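# Rotate plate in nest N1 by 180 degrees and reseat

## Task

Spin the 96-well plate sitting in plate nest N1 through 180 degrees and put it back down. It must rest flat within the nest's locating features, with well A1 (the plate's cut-off corner) at the nest corner labelled A1. It must stay there unsupported, since a plate the robot still props up does not count. Finish by opening the gripper and withdrawing the hand.

## Robot and tools

Robot: one six-joint arm (a UF850-type model) with a parallel two-finger gripper. There is only one arm, so every row drives that single arm.

Frames: all reported positions use the scene frame. Its origin lies on the table surface under the arm's base, +z points up, and +y is to the left when facing along +x. The base may be slightly tilted. end_effector_position (metres) is the pinch point between the pads when they are closed, roughly 2 cm behind the fingertips. It is less exact when the arm is stretched far out. end_effector_quat_wxyz is the hand's orientation. In the gripper's own frame the fingers extend along +z and separate along y. Closing pushes the tips about 10 mm further along +z. Linear velocities are in m/s and angular velocities in rad/s.

execute_actions(actions, pictures): actions is a list holding zero or one entry. An empty list sends nothing and just reports the current state. A move entry has "rows" (1 to 15 rows) and an optional "steps" (1 to 15, default 15). Each step lasts 1/30 s, each row covers one step, and the final row repeats to fill the rest. A wait entry has only "steps" (up to 300). It returns once that many steps have passed since the previous result, and your reply time counts toward it. pictures (true/false) chooses whether camera images come back; by default they do. A refused call does nothing.

Row layout: seven numbers, each in [-1, 1].
- The first six are joint offsets in this order: waist, shoulder, elbow, forearm roll, wrist pitch, wrist roll. They are scaled so that 1.0 equals 2.036 rad.
- They are offsets from the joint angles in the latest result that listed them. Before any such result in a scene, and for the second or later call within one reply, they count from the pose at the start of the action. They do not add up from one row to the next.
- A row of all-zero offsets drives the arm back to that reference pose; it is not a pause.
- The seventh number is the gripper opening and is absolute: +1 is fully open (84 mm between pads), -1 is closed.

Stated joint ranges (rad): waist -6.283 to 6.283, shoulder -2.304 to 2.304, elbow -4.224 to 0.061, forearm roll -6.283 to 6.283, wrist pitch -2.164 to 2.164, wrist roll -6.283 to 6.283.
- A call is refused if it asks a joint to go more than 0.010 rad beyond a stated end.
- The true ends can differ from the stated ones by about 0.010 rad. Requests past the true end are clipped there.
- When a joint is clipped, the result says "joint sent to its limit". If that line does not appear, the joint may still have no room left.

Motion limits:
- Joint targets move at up to 3.14 rad/s, need 0.16 s to reach full speed, and are coordinated so all joints arrive together.
- Each step's target stays within 0.623 rad of the measured angle.
- Targets are also scaled back so the hand is never commanded more than 70 mm from where it actually is. Large moves therefore take several calls or longer waits.
- While you think, the arm keeps heading for the last row sent. It stops trying once it has nearly stopped or a step is HELD. The fingers finish any opening or closing already under way.

Result lines:
- The state line gives the hand's pose and velocities.
- Joint positions (rad) and Joint velocities (rad/s) list the six joints in column order, then the pad gap in m and m/s.
- Joint torques are the drives' total outputs in the same order. They are offset, scaled and noisy, and nonzero even in free air.
- grip_measured is the actual opening expressed on the command scale.
- "joint command not followed" means the clearance check changed or blocked targets. Mounting blocks and posts count as part of the arm.
- HELD marks steps on which your row was not fully sent.
- MOTOR HOT appears from 65 °C. OVER-TEMPERATURE FAULT means the brakes were applied at 80 °C until the motors cool. Holding loads heats the motors, even while you are thinking.
- TORQUE FAULT: if contact torque hits a joint's load limit (N m: waist 52.8, shoulder 52.8, elbow 44, forearm roll 23.7, wrist pitch 16.7, wrist roll 16.7, including a held load), the arm backs that joint off slightly, pauses 10 s, and drops the rest of the call.

Gripping:
- Grip the plate only across its width, on the body above the flange.
- Do not push a pad down over the base flange. It may jam there and fail to come free on opening.
- To hold something, keep commanding an opening clearly below grip_measured. The bigger the gap, the firmer the squeeze, up to about 24 N per pad for parts up to about 6 cm wide.
- Closing fast can squeeze harder, sometimes until the fingers spring open.
- Sending back the grip_measured value you read still applies some pressure, but wide parts may slip.
- Occasional brief tugs on a held part or nudges to loose objects can happen.

zoom_image(camera, region): camera is "cam_low" (fixed) or "cam_wrist" (on the hand). region is [x0, y0, x1, y1] in pixels of that camera's latest 504x504 image, with (0, 0) at the top left, spanning at most 504 by 504. It returns a magnified view. Camera intrinsics and poses are given as an OpenCV-style calibration, which may be off by a few degrees and millimetres.

read_manual(section): returns only the URDF licence texts ("licences"). It does not move the robot.

finished_scene(scene): pass the current scene's number to end and grade it. This is irreversible. The plate must already be seated correctly and stay that way. Replying without any tool call also ends things.

Avoid: knocking or placing anything off the table, dropping or slamming the plate, hard collisions or forceful pushes, and long loaded holds. Release the plate and move the hand away before finishing. Smooth, economical motion is preferred.

Each tool is called after ">>>" as name(argument=value, ...) on one line, values as JSON.

## Session

>>> execute_actions(actions=[])

Scene clock: 0.00 s of 8400.00 s.
end_effector_position=(+0.4480, +0.0325, +0.1588) grip_measured=+1.00 end_effector_quat_wxyz=(-0.325, +0.007, +0.885, -0.333) end_effector_velocity=(+0.000, -0.000, -0.000) end_effector_angular_velocity=(-0.000, +0.000, +0.000)
Joint positions: [ 0.512 -0.834 -1.218 -0.512 -1.452 -2.005  0.084]
Joint velocities: [-0.001 -0.     0.    -0.001  0.     0.     0.   ]
Joint torques (N m, as the arm reports them, + toward a larger angle): no reading
camera_calibration (this result's frames):
cam_wrist: T_world_to_cam=[[-0.202487, 0.796364, -0.569916, 0.185236], [0.792183, -0.208932, -0.573405, -0.19152], [-0.575713, -0.567585, -0.58856, 0.500744], [0, 0, 0, 1]] pos_world=[0.477511, 0.0966851, 0.290468]

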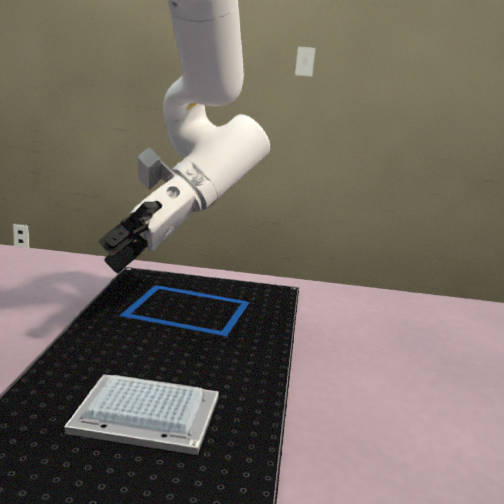

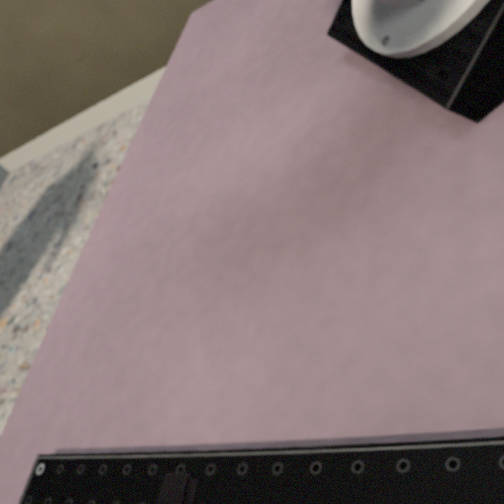

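>>> execute_actions(actions=[{"rows":[[-0.2533,0.2665,0.1928,-0.2696,0.4942,-0.0997,1]]}], pictures=false)

>>> execute_actions(actions=[{"steps":25}])

Scene clock: 16.10 s of 8400.00 s.
end_effector_position=(+0.5189, -0.1115, +0.1054) grip_measured=+1.00 end_effector_quat_wxyz=(-0.167, +0.019, +0.974, -0.154) end_effector_velocity=(+0.203, -0.255, -0.133) end_effector_angular_velocity=(+1.396, -1.404, +0.018)
Joint positions: [ 0.196 -0.501 -0.977 -0.849 -0.939 -2.129  0.084]
Joint velocities: [-0.884  0.928  0.674 -0.938  2.076 -0.347 -0.   ]
Joint torques (N m, as the arm reports them, + toward a larger angle): [16.12 54.54 -5.94 -0.03 -0.15  0.43]
Steps of this call (steps 1 to 90: nothing new was sent; then 12.60 s passed at rest; steps 91 to 105: all 15 steps of this action). Readings (joint positions):
91: [0.512 -0.834 -1.218 -0.512 -1.452 -2.005]
92: [0.509 -0.831 -1.214 -0.516 -1.446 -2.007]
94: [0.476 -0.794 -1.186 -0.554 -1.402 -2.021]
98: [0.377 -0.691 -1.115 -0.656 -1.277 -2.058]
105: the state above

Scene clock: 16.93 s of 8400.00 s.
end_effector_position=(+0.5601, -0.1549, +0.0998) grip_measured=+1.00 end_effector_quat_wxyz=(-0.001, -0.000, +1.000, +0.000) end_effector_velocity=(-0.000, -0.001, -0.000) end_effector_angular_velocity=(+0.000, -0.000, -0.001)
Joint positions: [-0.003 -0.292 -0.825 -1.061 -0.446 -2.208  0.084]
Joint velocities: [-0.002  0.001  0.001 -0.     0.001 -0.    -0.   ]
Joint torques (N m, as the arm reports them, + toward a larger angle): [15.12 45.15 -8.08  2.04 -0.07  0.56]
Steps of this call (steps 1 to 25: the robot went on to your last target). Readings (joint positions):
1: [0.165 -0.469 -0.954 -0.882 -0.865 -2.141]
2: [0.133 -0.435 -0.929 -0.916 -0.787 -2.154]
4: [0.072 -0.371 -0.884 -0.980 -0.638 -2.178]
8: [0.011 -0.307 -0.837 -1.045 -0.484 -2.202]
25: the state above
camera_calibration (this result's frames):
cam_wrist: T_world_to_cam=[[-0.0164705, 0.99954, 0.0254853, 0.191386], [0.999799, 0.0161734, 0.0118202, -0.493166], [0.0114026, 0.0256748, -0.999605, 0.228256], [0, 0, 0, 1]] pos_world=[0.493617, -0.189182, 0.229117]

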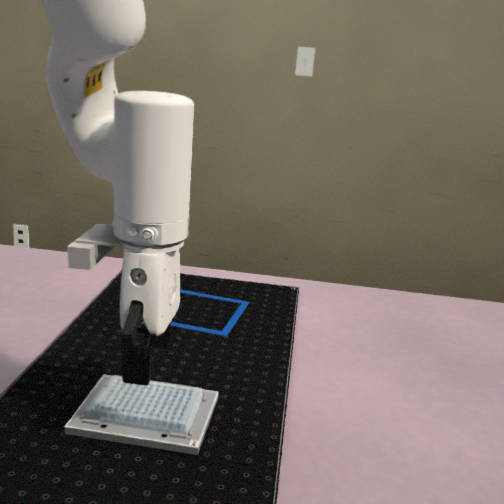

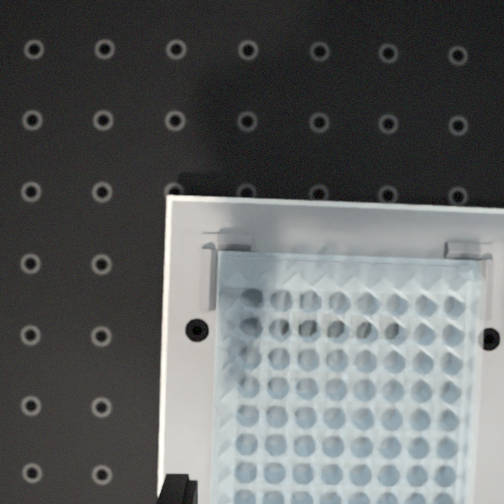

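>>> execute_actions(actions=[{"rows":[[-0.0164,-0.0501,-0.0103,-0.0885,0.0235,0.0876,1]]}])

>>> zoom_image(camera="cam_wrist", region=[150,384,300,504])

>>> zoom_image(camera="cam_low", region=[60,350,230,460])

Scene clock: 30.13 s of 8400.00 s.
end_effector_position=(+0.5603, -0.1535, +0.0553) grip_measured=+1.00 end_effector_quat_wxyz=(-0.000, +0.006, +1.000, +0.000) end_effector_velocity=(-0.000, +0.000, -0.004) end_effector_angular_velocity=(+0.001, +0.000, -0.003)
Joint positions: [-0.036 -0.393 -0.846 -1.239 -0.399 -2.031  0.084]
Joint velocities: [-0.004 -0.009 -0.002 -0.017  0.004  0.018  0.   ]
Joint torques (N m, as the arm reports them, + toward a larger angle): [16.37 48.22 -6.88  1.18 -0.11  0.4 ]
Steps of this call (steps 1 to 15: the robot went on to your last target; steps 16 to 90: nothing new was sent; then 9.70 s passed at rest; steps 91 to 105: all 15 steps of this action). Readings (joint positions):
91: [-0.003 -0.292 -0.825 -1.061 -0.446 -2.207]
92: [-0.004 -0.294 -0.826 -1.066 -0.445 -2.202]
94: [-0.012 -0.320 -0.832 -1.112 -0.432 -2.155]
98: [-0.033 -0.381 -0.842 -1.216 -0.405 -2.056]
105: the state above
camera_calibration (this result's frames):
cam_wrist: T_world_to_cam=[[-0.00312922, 0.99967, 0.0255087, 0.183702], [0.999919, 0.00281255, 0.0124405, -0.494995], [0.0123647, 0.0255455, -0.999597, 0.183162], [0, 0, 0, 1]] pos_world=[0.493265, -0.186928, 0.18456]

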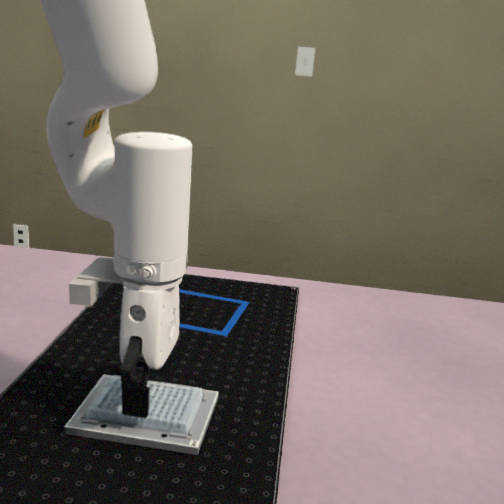

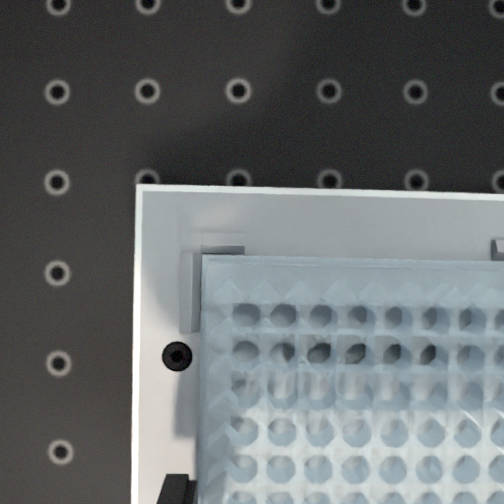

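Region (150, 384, 300, 504) of cam_wrist's 504x504 image, scaled by 3.360, with more detail than that image has; it fills the top 403 rows of this view, and the rest is white.

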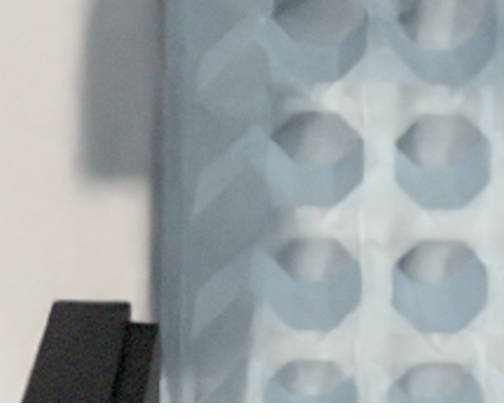

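Region (60, 350, 230, 460) of cam_low's 504x504 image, scaled by 2.965, with more detail than that image has; it fills the top 326 rows of this view, and the rest is white.

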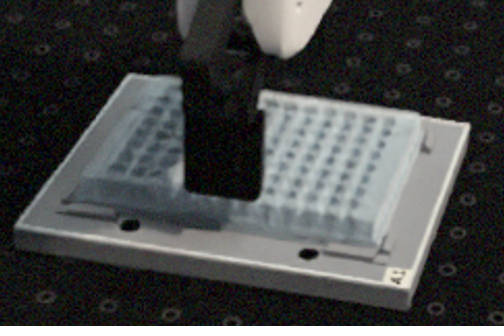

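>>> execute_actions(actions=[{"rows":[[-0.00095,-0.0028,-0.0008,-0.0053,0.001,0.0063,1],[-0.0019,-0.0056,-0.0016,-0.0105,0.002,0.011,1],[-0.0019,-0.0056,-0.0016,-0.0105,0.002,0.011,1],[-0.0029,-0.0085,-0.0024,-0.0158,0.003,0.0158,1],[-0.0029,-0.0085,-0.0024,-0.0158,0.003,0.0158,1],[-0.0038,-0.0113,-0.0031,-0.021,0.004,0.0206,1],[-0.0038,-0.0113,-0.0031,-0.021,0.004,0.0206,1],[-0.0048,-0.0141,-0.0039,-0.0263,0.005,0.0253,1]]}])

>>> zoom_image(camera="cam_low", region=[90,370,210,450])

Scene clock: 40.70 s of 8400.00 s.
end_effector_position=(+0.5602, -0.1536, +0.0431) grip_measured=+1.00 end_effector_quat_wxyz=(-0.000, +0.008, +1.000, +0.000) end_effector_velocity=(+0.001, -0.000, -0.003) end_effector_angular_velocity=(+0.000, -0.001, -0.003)
Joint positions: [-0.046 -0.421 -0.854 -1.291 -0.389 -1.981  0.084]
Joint velocities: [-0.003 -0.007 -0.003 -0.014  0.003  0.015  0.   ]
Joint torques (N m, as the arm reports them, + toward a larger angle): [17.4  48.1  -5.92  2.01 -0.12  0.45]
Steps of this call (steps 1 to 15: the robot went on to your last target; steps 16 to 90: nothing new was sent; then 7.07 s passed at rest; steps 91 to 105: all 15 steps of this action). Readings (joint positions):
91: [-0.037 -0.394 -0.846 -1.241 -0.399 -2.029]
92: [-0.037 -0.395 -0.847 -1.243 -0.398 -2.027]
94: [-0.038 -0.399 -0.848 -1.251 -0.397 -2.018]
98: [-0.042 -0.411 -0.851 -1.272 -0.393 -1.998]
105: the state above
camera_calibration (this result's frames):
cam_wrist: T_world_to_cam=[[-0.0000670334, 0.999677, 0.0254239, 0.182361], [0.999923, -0.000248688, 0.0124149, -0.495275], [0.0124172, 0.0254228, -0.9996, 0.170917], [0, 0, 0, 1]] pos_world=[0.493127, -0.186771, 0.172361]

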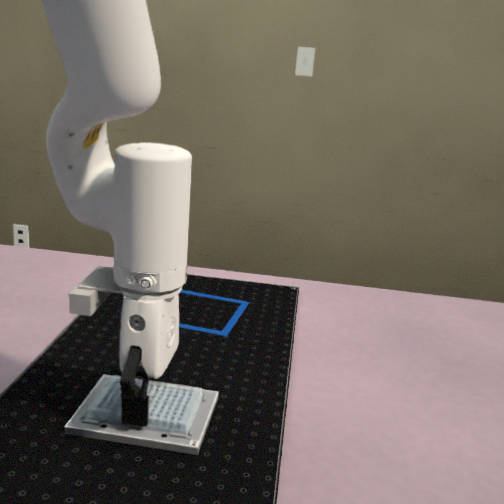

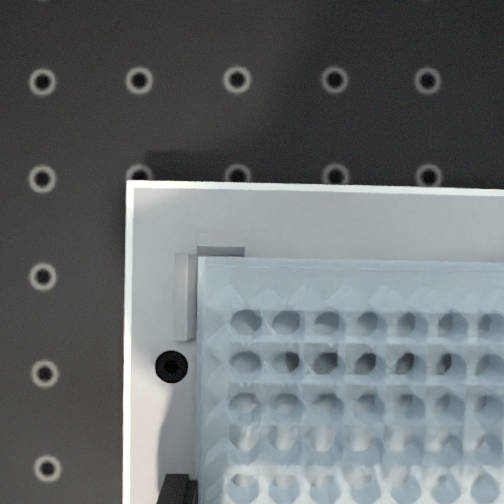

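Region (90, 370, 210, 450) of cam_low's 504x504 image, scaled by 4.200, with more detail than that image has.

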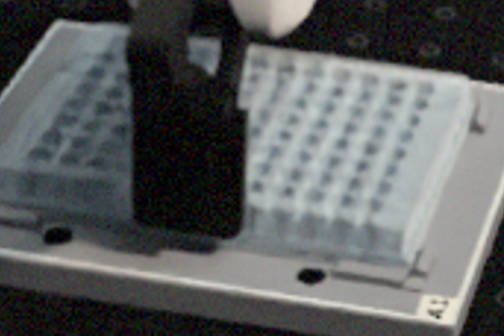

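Down about 1 mm more, grip, lift.

>>> execute_actions(actions=[{"rows":[[-0.0005,-0.0014,-0.0004,-0.0025,0.0005,0.0023,1]],"steps":7}], pictures=false)

>>> execute_actions(actions=[{"rows":[[0,0,0,0,0,0,0.96],[0,0,0,0,0,0,0.92],[0,0,0,0,0,0,0.88],[0,0,0,0,0,0,0.8],[0,0,0,0,0,0,0.7],[0,0,0,0,0,0,0.5],[0,0,0,0,0,0,0.2]]}])

>>> execute_actions(actions=[{"rows":[[0.00095,0.0028,0.0008,0.0053,-0.001,-0.0048,0.2],[0.0019,0.0056,0.0016,0.0105,-0.002,-0.0095,0.2],[0.0029,0.0085,0.0024,0.0158,-0.003,-0.0143,0.2],[0.0038,0.0113,0.0031,0.021,-0.004,-0.019,0.2],[0.0048,0.0141,0.0039,0.0263,-0.005,-0.0238,0.2]]}])

>>> zoom_image(camera="cam_low", region=[60,350,230,460])

Scene clock: 48.47 s of 8400.00 s.
end_effector_position=(+0.5602, -0.1536, +0.0419) grip_measured=+1.00 end_effector_quat_wxyz=(-0.000, +0.008, +1.000, +0.000) end_effector_velocity=(-0.000, -0.000, -0.001) end_effector_angular_velocity=(-0.000, +0.001, -0.001)
Joint positions: [-0.047 -0.423 -0.855 -1.296 -0.388 -1.976  0.084]
Joint velocities: [-0.001 -0.003 -0.    -0.004  0.001  0.004  0.   ]
Joint torques (N m, as the arm reports them, + toward a larger angle): [17.18 47.88 -6.49  2.06 -0.05  0.53]
Steps of this call (steps 1 to 15: the robot went on to your last target; steps 16 to 90: nothing new was sent; then 4.53 s passed at rest; steps 91 to 97: all 7 steps of this action). Readings (joint positions):
91: [-0.046 -0.421 -0.854 -1.293 -0.389 -1.979]
92: [-0.046 -0.422 -0.854 -1.293 -0.389 -1.979]
94: [-0.047 -0.423 -0.855 -1.295 -0.388 -1.977]
97: the state above

Scene clock: 48.97 s of 8400.00 s.
end_effector_position=(+0.5603, -0.1536, +0.0420) grip_measured=+0.94 end_effector_quat_wxyz=(-0.000, +0.008, +1.000, +0.000) end_effector_velocity=(-0.001, +0.000, -0.000) end_effector_angular_velocity=(-0.000, +0.001, +0.001)
Joint positions: [-0.047 -0.423 -0.855 -1.296 -0.388 -1.976  0.082]
Joint velocities: [ 0.001 -0.     0.001 -0.001 -0.    -0.     0.   ]
Joint torques (N m, as the arm reports them, + toward a larger angle): [15.07 43.03 -5.99  1.46 -0.02  0.46]
Steps of this call (steps 1 to 15: all 15 steps of this action). Readings (joint positions):
1: [-0.047 -0.423 -0.855 -1.296 -0.388 -1.976]
2: [-0.047 -0.423 -0.855 -1.296 -0.388 -1.976]
4: [-0.047 -0.423 -0.855 -1.296 -0.388 -1.976]
8: [-0.047 -0.423 -0.855 -1.296 -0.388 -1.976]
15: the state above
camera_calibration (this result's frames):
cam_wrist: T_world_to_cam=[[0.000060046, 0.999675, 0.025509, 0.182316], [0.999922, -0.000379213, 0.0125073, -0.49533], [0.0125129, 0.0255062, -0.999596, 0.169794], [0, 0, 0, 1]] pos_world=[0.493156, -0.186775, 0.17127]

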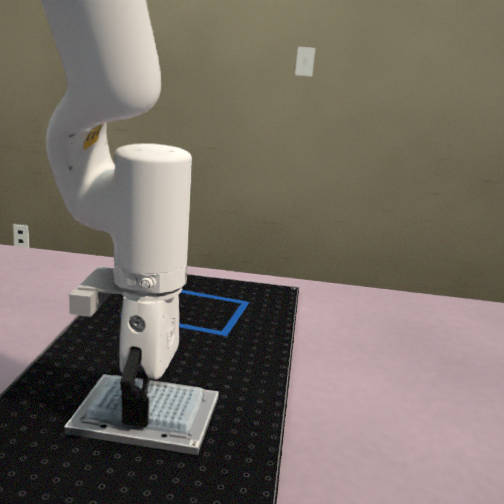

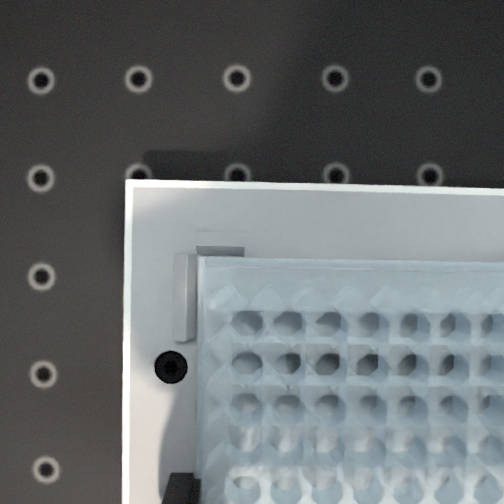

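Scene clock: 49.47 s of 8400.00 s.
end_effector_position=(+0.5603, -0.1535, +0.0543) grip_measured=+0.93 end_effector_quat_wxyz=(-0.000, +0.008, +1.000, +0.000) end_effector_velocity=(-0.001, +0.000, +0.001) end_effector_angular_velocity=(+0.000, +0.001, +0.002)
Joint positions: [-0.037 -0.395 -0.847 -1.243 -0.398 -2.024  0.082]
Joint velocities: [ 0.002  0.004  0.003  0.006 -0.001 -0.006  0.   ]
Joint torques (N m, as the arm reports them, + toward a larger angle): [16.67 46.66 -6.67  1.97 -0.11  0.58]
Steps of this call (steps 1 to 15: all 15 steps of this action). Readings (joint positions):
1: [-0.047 -0.423 -0.855 -1.296 -0.388 -1.977]
2: [-0.046 -0.422 -0.855 -1.294 -0.388 -1.979]
4: [-0.045 -0.417 -0.853 -1.282 -0.391 -1.989]
8: [-0.039 -0.400 -0.849 -1.252 -0.396 -2.015]
15: the state above
camera_calibration (this result's frames):
cam_wrist: T_world_to_cam=[[-0.0000409006, 0.999676, 0.0254665, 0.182026], [0.999923, -0.000274528, 0.0123824, -0.495455], [0.0123854, 0.025465, -0.999599, 0.182145], [0, 0, 0, 1]] pos_world=[0.493168, -0.186742, 0.183572]

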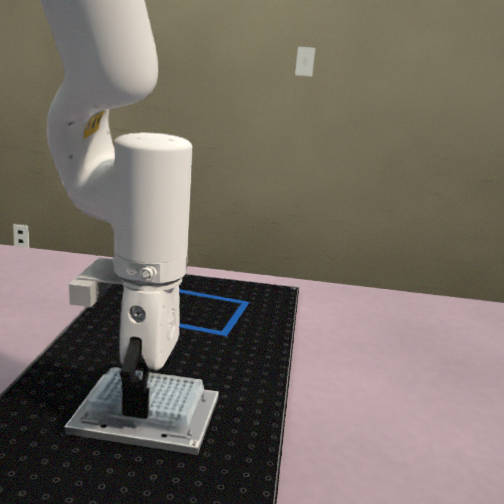

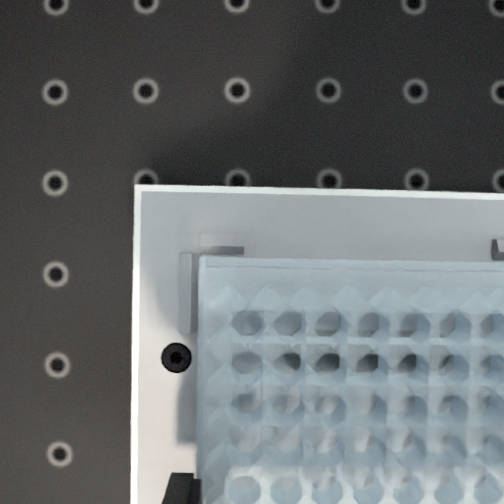

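Region (60, 350, 230, 460) of cam_low's 504x504 image, scaled by 2.965, with more detail than that image has; it fills the top 326 rows of this view, and the rest is white.

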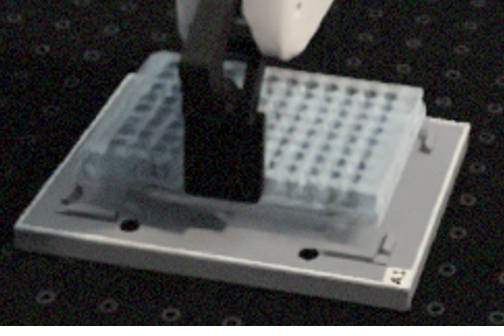

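>>> execute_actions(actions=[{"rows":[[0,0,0,0,0,0.7717,0.2]]}], pictures=false)

>>> execute_actions(actions=[{"steps":22}], pictures=false)

>>> execute_actions(actions=[{"rows":[[0,0,0,0,0,0.7717,0.2]]}], pictures=false)

>>> execute_actions(actions=[{"steps":22}])

Scene clock: 59.67 s of 8400.00 s.
end_effector_position=(+0.5603, -0.1535, +0.0543) grip_measured=+0.93 end_effector_quat_wxyz=(-0.000, +0.494, +0.870, -0.000) end_effector_velocity=(+0.000, -0.000, -0.000) end_effector_angular_velocity=(-0.002, +0.001, -2.887)
Joint positions: [-0.037 -0.395 -0.847 -1.243 -0.398 -1.007  0.082]
Joint velocities: [-0.    -0.001 -0.001  0.002 -0.     2.885 -0.   ]
Joint torques (N m, as the arm reports them, + toward a larger angle): [16.39 47.09 -6.7   1.93 -0.08  0.11]
Steps of this call (steps 1 to 15: the robot went on to your last target; steps 16 to 90: nothing new was sent; then 6.70 s passed at rest; steps 91 to 105: all 15 steps of this action). Readings (joint positions):
91: [-0.037 -0.395 -0.847 -1.242 -0.398 -2.024]
92: [-0.037 -0.395 -0.847 -1.242 -0.398 -2.018]
94: [-0.037 -0.395 -0.847 -1.242 -0.398 -1.969]
98: [-0.037 -0.395 -0.847 -1.243 -0.398 -1.682]
105: the state above

Scene clock: 60.40 s of 8400.00 s.
end_effector_position=(+0.5603, -0.1535, +0.0543) grip_measured=+0.93 end_effector_quat_wxyz=(-0.000, +0.713, +0.701, -0.000) end_effector_velocity=(-0.000, +0.000, -0.000) end_effector_angular_velocity=(-0.000, +0.001, -0.003)
Joint positions: [-0.037 -0.395 -0.847 -1.243 -0.398 -0.454  0.082]
Joint velocities: [-0.    -0.001 -0.     0.    -0.     0.003 -0.   ]
Joint torques (N m, as the arm reports them, + toward a larger angle): [17.55 47.67 -6.7   1.88  0.03  0.52]
Steps of this call (steps 1 to 22: the robot went on to your last target). Readings (joint positions):
1: [-0.037 -0.395 -0.847 -1.243 -0.398 -0.911]
2: [-0.037 -0.395 -0.847 -1.243 -0.398 -0.816]
4: [-0.037 -0.395 -0.847 -1.243 -0.398 -0.651]
8: [-0.037 -0.395 -0.847 -1.243 -0.398 -0.492]
22: the state above

Scene clock: 60.90 s of 8400.00 s.
end_effector_position=(+0.5603, -0.1535, +0.0543) grip_measured=+0.93 end_effector_quat_wxyz=(-0.000, +0.964, +0.265, -0.000) end_effector_velocity=(-0.000, +0.000, -0.001) end_effector_angular_velocity=(-0.002, +0.001, -2.883)
Joint positions: [-0.037 -0.395 -0.847 -1.243 -0.398  0.564  0.082]
Joint velocities: [ 0.    -0.001  0.    -0.001 -0.     2.885  0.   ]
Joint torques (N m, as the arm reports them, + toward a larger angle): [17.52 47.46 -6.71  1.85  0.05  0.47]
Steps of this call (steps 1 to 15: all 15 steps of this action). Readings (joint positions):
1: [-0.037 -0.395 -0.847 -1.243 -0.398 -0.453]
2: [-0.037 -0.395 -0.847 -1.243 -0.398 -0.447]
4: [-0.037 -0.395 -0.847 -1.243 -0.398 -0.397]
8: [-0.037 -0.395 -0.847 -1.243 -0.398 -0.110]
15: the state above

Scene clock: 61.63 s of 8400.00 s.
end_effector_position=(+0.5603, -0.1535, +0.0543) grip_measured=+0.93 end_effector_quat_wxyz=(-0.000, +1.000, -0.008, -0.000) end_effector_velocity=(+0.000, +0.000, +0.000) end_effector_angular_velocity=(+0.000, +0.000, -0.004)
Joint positions: [-0.037 -0.395 -0.847 -1.243 -0.398  1.117  0.082]
Joint velocities: [ 0.     0.    -0.     0.001  0.     0.003 -0.   ]
Joint torques (N m, as the arm reports them, + toward a larger angle): [17.42 47.66 -6.6   1.79  0.    0.53]
Steps of this call (steps 1 to 22: the robot went on to your last target). Readings (joint positions):
1: [-0.037 -0.395 -0.847 -1.243 -0.398 0.661]
2: [-0.037 -0.395 -0.847 -1.243 -0.398 0.755]
4: [-0.037 -0.395 -0.847 -1.243 -0.398 0.920]
8: [-0.037 -0.395 -0.847 -1.243 -0.398 1.078]
22: the state above
camera_calibration (this result's frames):
cam_wrist: T_world_to_cam=[[0.000360048, -0.999682, 0.0252314, -0.12518], [-0.999909, -0.0000189171, 0.013519, 0.624994], [-0.0135143, -0.0252339, -0.99959, 0.188871], [0, 0, 0, 1]] pos_world=[0.627535, -0.120362, 0.183503]

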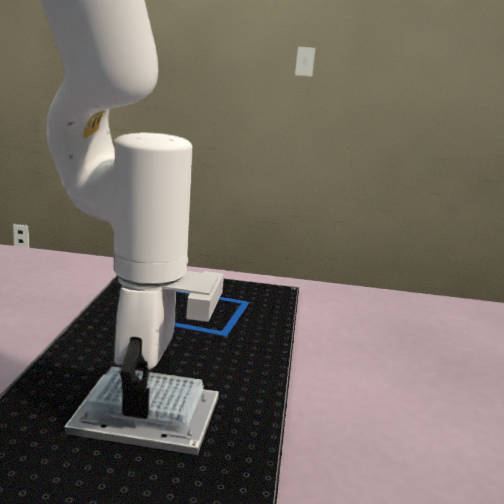

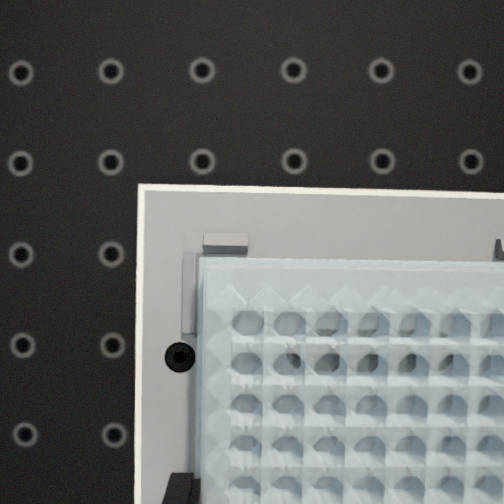

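>>> execute_actions(actions=[{"rows":[[-0.00315,-0.0078,-0.0024,-0.0143,0.0029,0.0126,0.2]],"steps":12}])

>>> execute_actions(actions=[{"rows":[[-0.0004,-0.0011,-0.0003,-0.0021,0.0004,0.0019,0.2],[-0.0008,-0.0023,-0.0006,-0.0042,0.0008,0.0038,0.2],[-0.0011,-0.0034,-0.001,-0.0063,0.0012,0.0057,0.2],[-0.0015,-0.0045,-0.0013,-0.0084,0.0016,0.0076,0.2],[-0.0019,-0.0057,-0.0016,-0.0105,0.002,0.0095,0.2]]}])

>>> zoom_image(camera="cam_low", region=[60,350,230,460])

Scene clock: 67.73 s of 8400.00 s.
end_effector_position=(+0.5605, -0.1541, +0.0474) grip_measured=+0.93 end_effector_quat_wxyz=(+0.000, +1.000, -0.008, -0.000) end_effector_velocity=(-0.001, +0.000, -0.001) end_effector_angular_velocity=(+0.000, +0.001, -0.001)
Joint positions: [-0.043 -0.411 -0.852 -1.272 -0.392  1.142  0.082]
Joint velocities: [-0.001 -0.003  0.    -0.003  0.001  0.005  0.   ]
Joint torques (N m, as the arm reports them, + toward a larger angle): [16.7  48.3  -6.62  2.13  0.01  0.5 ]
Steps of this call (steps 1 to 15: the robot went on to your last target; steps 16 to 90: nothing new was sent; then 2.70 s passed at rest; steps 91 to 102: all 12 steps of this action). Readings (joint positions):
91: [-0.037 -0.395 -0.847 -1.243 -0.398 1.118]
92: [-0.038 -0.397 -0.848 -1.247 -0.397 1.121]
94: [-0.041 -0.405 -0.850 -1.261 -0.395 1.133]
98: [-0.043 -0.410 -0.851 -1.270 -0.393 1.141]
102: the state above
camera_calibration (this result's frames):
cam_wrist: T_world_to_cam=[[-0.0000862917, -0.999678, 0.0253862, -0.125317], [-0.99991, 0.000426967, 0.0134146, 0.625347], [-0.0134211, -0.0253828, -0.999588, 0.181925], [0, 0, 0, 1]] pos_world=[0.627721, -0.120926, 0.176642]

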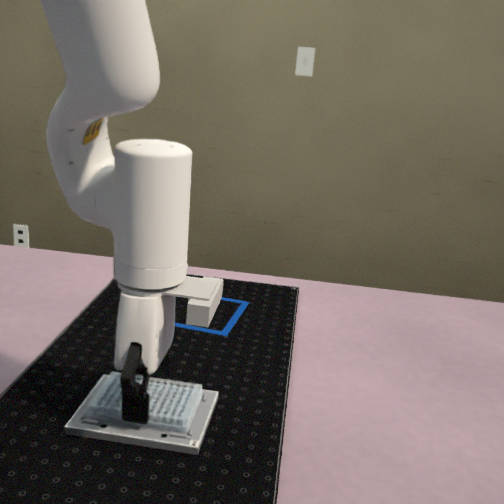

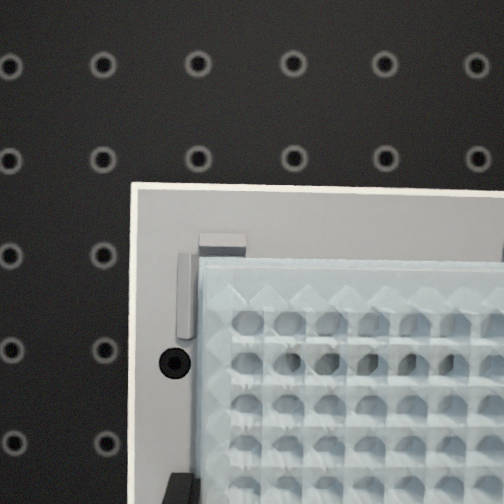

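Scene clock: 68.23 s of 8400.00 s.
end_effector_position=(+0.5604, -0.1540, +0.0425) grip_measured=+0.93 end_effector_quat_wxyz=(-0.000, +1.000, -0.008, -0.000) end_effector_velocity=(+0.000, +0.000, -0.000) end_effector_angular_velocity=(-0.000, -0.002, +0.002)
Joint positions: [-0.047 -0.422 -0.855 -1.293 -0.388  1.161  0.082]
Joint velocities: [-0.    -0.     0.    -0.005  0.001  0.002 -0.   ]
Joint torques (N m, as the arm reports them, + toward a larger angle): [17.51 48.05 -6.36  1.83  0.06  0.59]
Steps of this call (steps 1 to 15: all 15 steps of this action). Readings (joint positions):
1: [-0.043 -0.411 -0.852 -1.272 -0.392 1.143]
2: [-0.044 -0.411 -0.852 -1.273 -0.392 1.144]
4: [-0.044 -0.414 -0.853 -1.277 -0.391 1.148]
8: [-0.047 -0.420 -0.854 -1.289 -0.389 1.158]
15: the state above
camera_calibration (this result's frames):
cam_wrist: T_world_to_cam=[[-0.0000560721, -0.999682, 0.0252007, -0.125146], [-0.999909, 0.000395679, 0.0134713, 0.625366], [-0.013477, -0.0251977, -0.999592, 0.177021], [0, 0, 0, 1]] pos_world=[0.627688, -0.120894, 0.171678]

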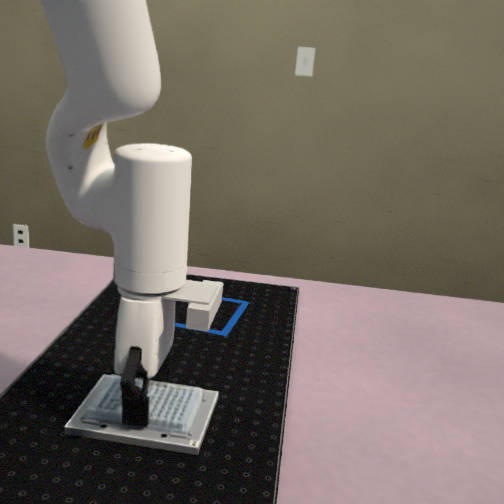

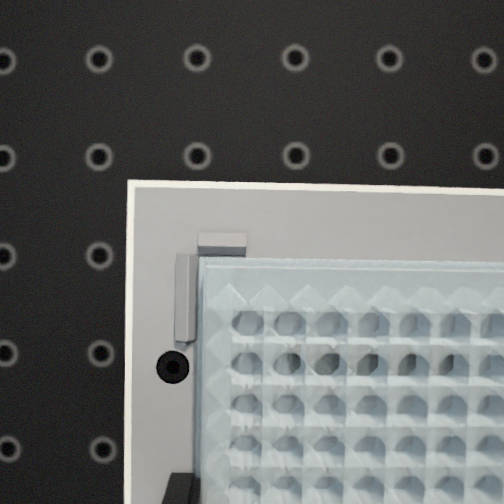

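Region (60, 350, 230, 460) of cam_low's 504x504 image, scaled by 2.965, with more detail than that image has; it fills the top 326 rows of this view, and the rest is white.

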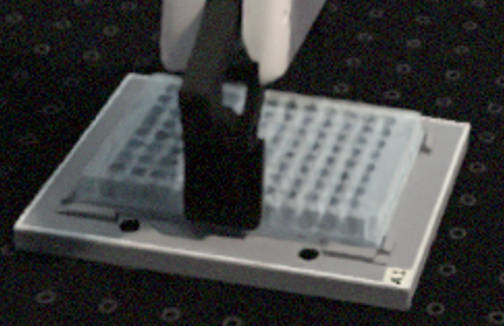

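>>> execute_actions(actions=[{"rows":[[-0.0002,-0.0005,-0.0001,-0.0008,0.0002,0.0008,0.2]],"steps":6}], pictures=false)

>>> execute_actions(actions=[{"rows":[[0,0,0,0,0,0,1]]}], pictures=false)

>>> execute_actions(actions=[{"rows":[[0.0076,0.0226,0.0062,0.042,-0.008,-0.038,1]],"steps":12}])

>>> execute_actions(actions=[{"rows":[[0.045,0.15,0.035,0.18,-0.085,-0.16,1]]}])

>>> zoom_image(camera="cam_low", region=[60,350,230,460])

Scene clock: 75.50 s of 8400.00 s.
end_effector_position=(+0.5604, -0.1540, +0.0422) grip_measured=+0.94 end_effector_quat_wxyz=(-0.000, +1.000, -0.008, -0.000) end_effector_velocity=(-0.001, +0.000, -0.001) end_effector_angular_velocity=(+0.000, +0.002, -0.001)
Joint positions: [-0.047 -0.423 -0.855 -1.294 -0.388  1.163  0.082]
Joint velocities: [-0.    -0.003 -0.    -0.001  0.     0.003  0.   ]
Joint torques (N m, as the arm reports them, + toward a larger angle): [16.16 46.86 -6.41  1.92  0.01  0.53]
Steps of this call (steps 1 to 15: the robot went on to your last target; steps 16 to 90: nothing new was sent; then 4.07 s passed at rest; steps 91 to 96: all 6 steps of this action). Readings (joint positions):
91: [-0.047 -0.422 -0.855 -1.293 -0.388 1.162]
92: [-0.047 -0.422 -0.855 -1.293 -0.388 1.162]
94: [-0.047 -0.423 -0.855 -1.294 -0.388 1.163]
96: the state above

Scene clock: 76.00 s of 8400.00 s.
end_effector_position=(+0.5604, -0.1540, +0.0421) grip_measured=+1.00 end_effector_quat_wxyz=(-0.000, +1.000, -0.008, -0.000) end_effector_velocity=(+0.001, -0.000, +0.000) end_effector_angular_velocity=(-0.001, -0.001, +0.000)
Joint positions: [-0.047 -0.423 -0.855 -1.294 -0.388  1.163  0.084]
Joint velocities: [-0.     0.    -0.001 -0.001 -0.    -0.    -0.   ]
Joint torques (N m, as the arm reports them, + toward a larger angle): [16.74 47.49 -6.39  1.86 -0.03  0.55]
Steps of this call (steps 1 to 15: all 15 steps of this action). Readings (joint positions):
1: [-0.047 -0.423 -0.855 -1.294 -0.388 1.163]
2: [-0.047 -0.423 -0.855 -1.294 -0.388 1.163]
4: [-0.047 -0.423 -0.855 -1.294 -0.388 1.163]
8: [-0.047 -0.423 -0.855 -1.294 -0.388 1.163]
15: the state above

Scene clock: 76.40 s of 8400.00 s.
end_effector_position=(+0.5603, -0.1539, +0.0617) grip_measured=+1.00 end_effector_quat_wxyz=(-0.000, +1.000, -0.008, -0.000) end_effector_velocity=(-0.002, -0.000, +0.003) end_effector_angular_velocity=(+0.000, +0.005, +0.002)
Joint positions: [-0.032 -0.378 -0.843 -1.21  -0.404  1.087  0.084]
Joint velocities: [ 0.002  0.007  0.004  0.018 -0.004 -0.018  0.   ]
Joint torques (N m, as the arm reports them, + toward a larger angle): [17.08 46.78 -7.02  1.11  0.04  0.55]
Steps of this call (steps 1 to 12: all 12 steps of this action). Readings (joint positions):
1: [-0.047 -0.423 -0.855 -1.294 -0.388 1.163]
2: [-0.047 -0.421 -0.854 -1.289 -0.389 1.158]
4: [-0.041 -0.402 -0.849 -1.255 -0.396 1.127]
8: [-0.033 -0.381 -0.844 -1.217 -0.403 1.093]
12: the state above
camera_calibration (this result's frames):
cam_wrist: T_world_to_cam=[[-0.000216593, -0.999697, 0.0245958, -0.125373], [-0.999907, 0.000552393, 0.0136468, 0.624986], [-0.0136562, -0.0245906, -0.999604, 0.196436], [0, 0, 0, 1]] pos_world=[0.627583, -0.12085, 0.190913]

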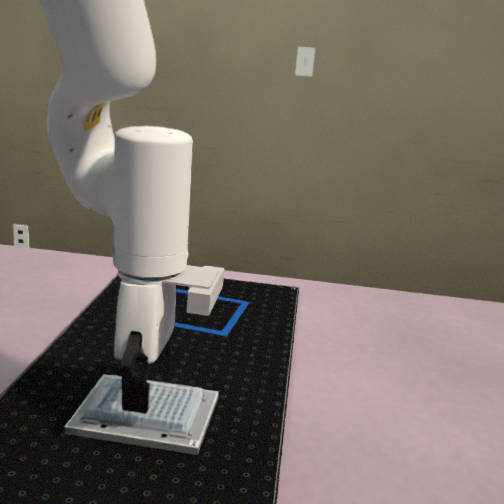

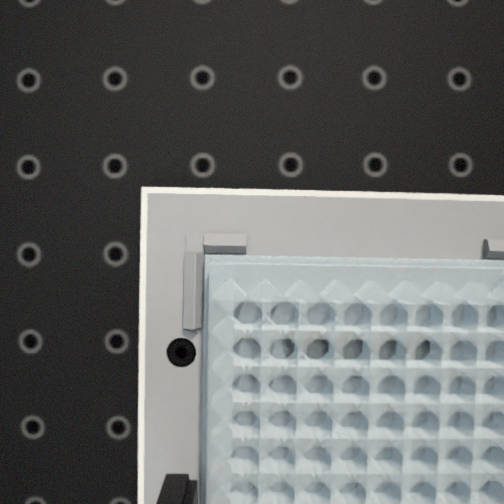

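Scene clock: 76.90 s of 8400.00 s.
end_effector_position=(+0.5464, -0.1655, +0.1856) grip_measured=+1.00 end_effector_quat_wxyz=(+0.009, +1.000, -0.013, +0.005) end_effector_velocity=(-0.021, +0.002, +0.029) end_effector_angular_velocity=(+0.012, +0.030, +0.015)
Joint positions: [ 0.057 -0.081 -0.773 -0.854 -0.572  0.771  0.084]
Joint velocities: [ 0.024  0.084  0.033  0.117 -0.059 -0.113 -0.   ]
Joint torques (N m, as the arm reports them, + toward a larger angle): [ 11.57  32.55 -10.27   0.4    0.1    0.52]
Steps of this call (steps 1 to 15: all 15 steps of this action). Readings (joint positions):
1: [-0.032 -0.377 -0.843 -1.210 -0.404 1.086]
2: [-0.031 -0.374 -0.841 -1.204 -0.407 1.081]
4: [-0.020 -0.336 -0.831 -1.157 -0.430 1.038]
8: [0.021 -0.201 -0.802 -0.999 -0.504 0.900]
15: the state above
camera_calibration (this result's frames):
cam_wrist: T_world_to_cam=[[-0.0111128, -0.999038, 0.0424105, -0.137253], [-0.999933, 0.0112348, 0.00263976, 0.61326], [-0.0031137, -0.0423784, -0.999097, 0.31099], [0, 0, 0, 1]] pos_world=[0.612663, -0.130832, 0.314912]

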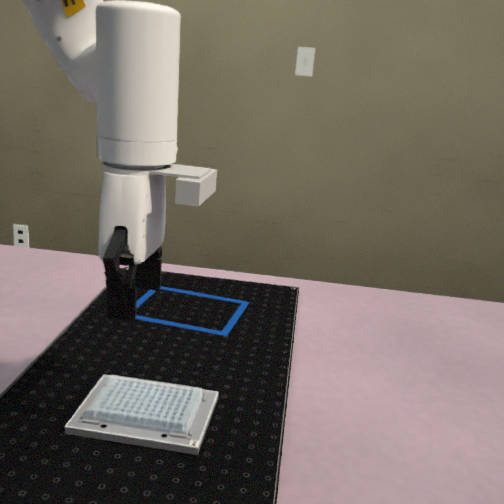

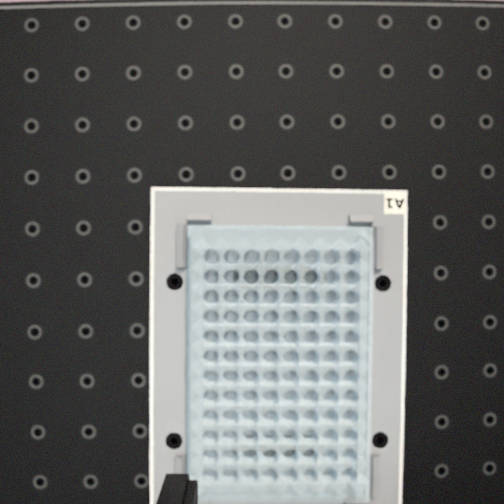

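Region (60, 350, 230, 460) of cam_low's 504x504 image, scaled by 2.965, with more detail than that image has; it fills the top 326 rows of this view, and the rest is white.

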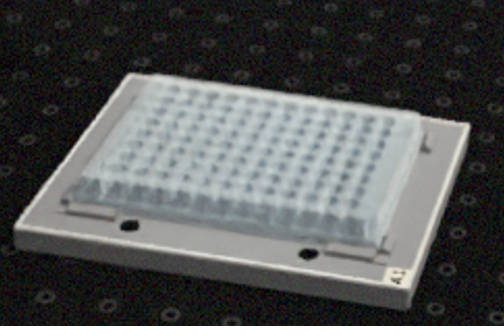

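>>> finished_scene(scene=2)

The scene is finished: the task was done.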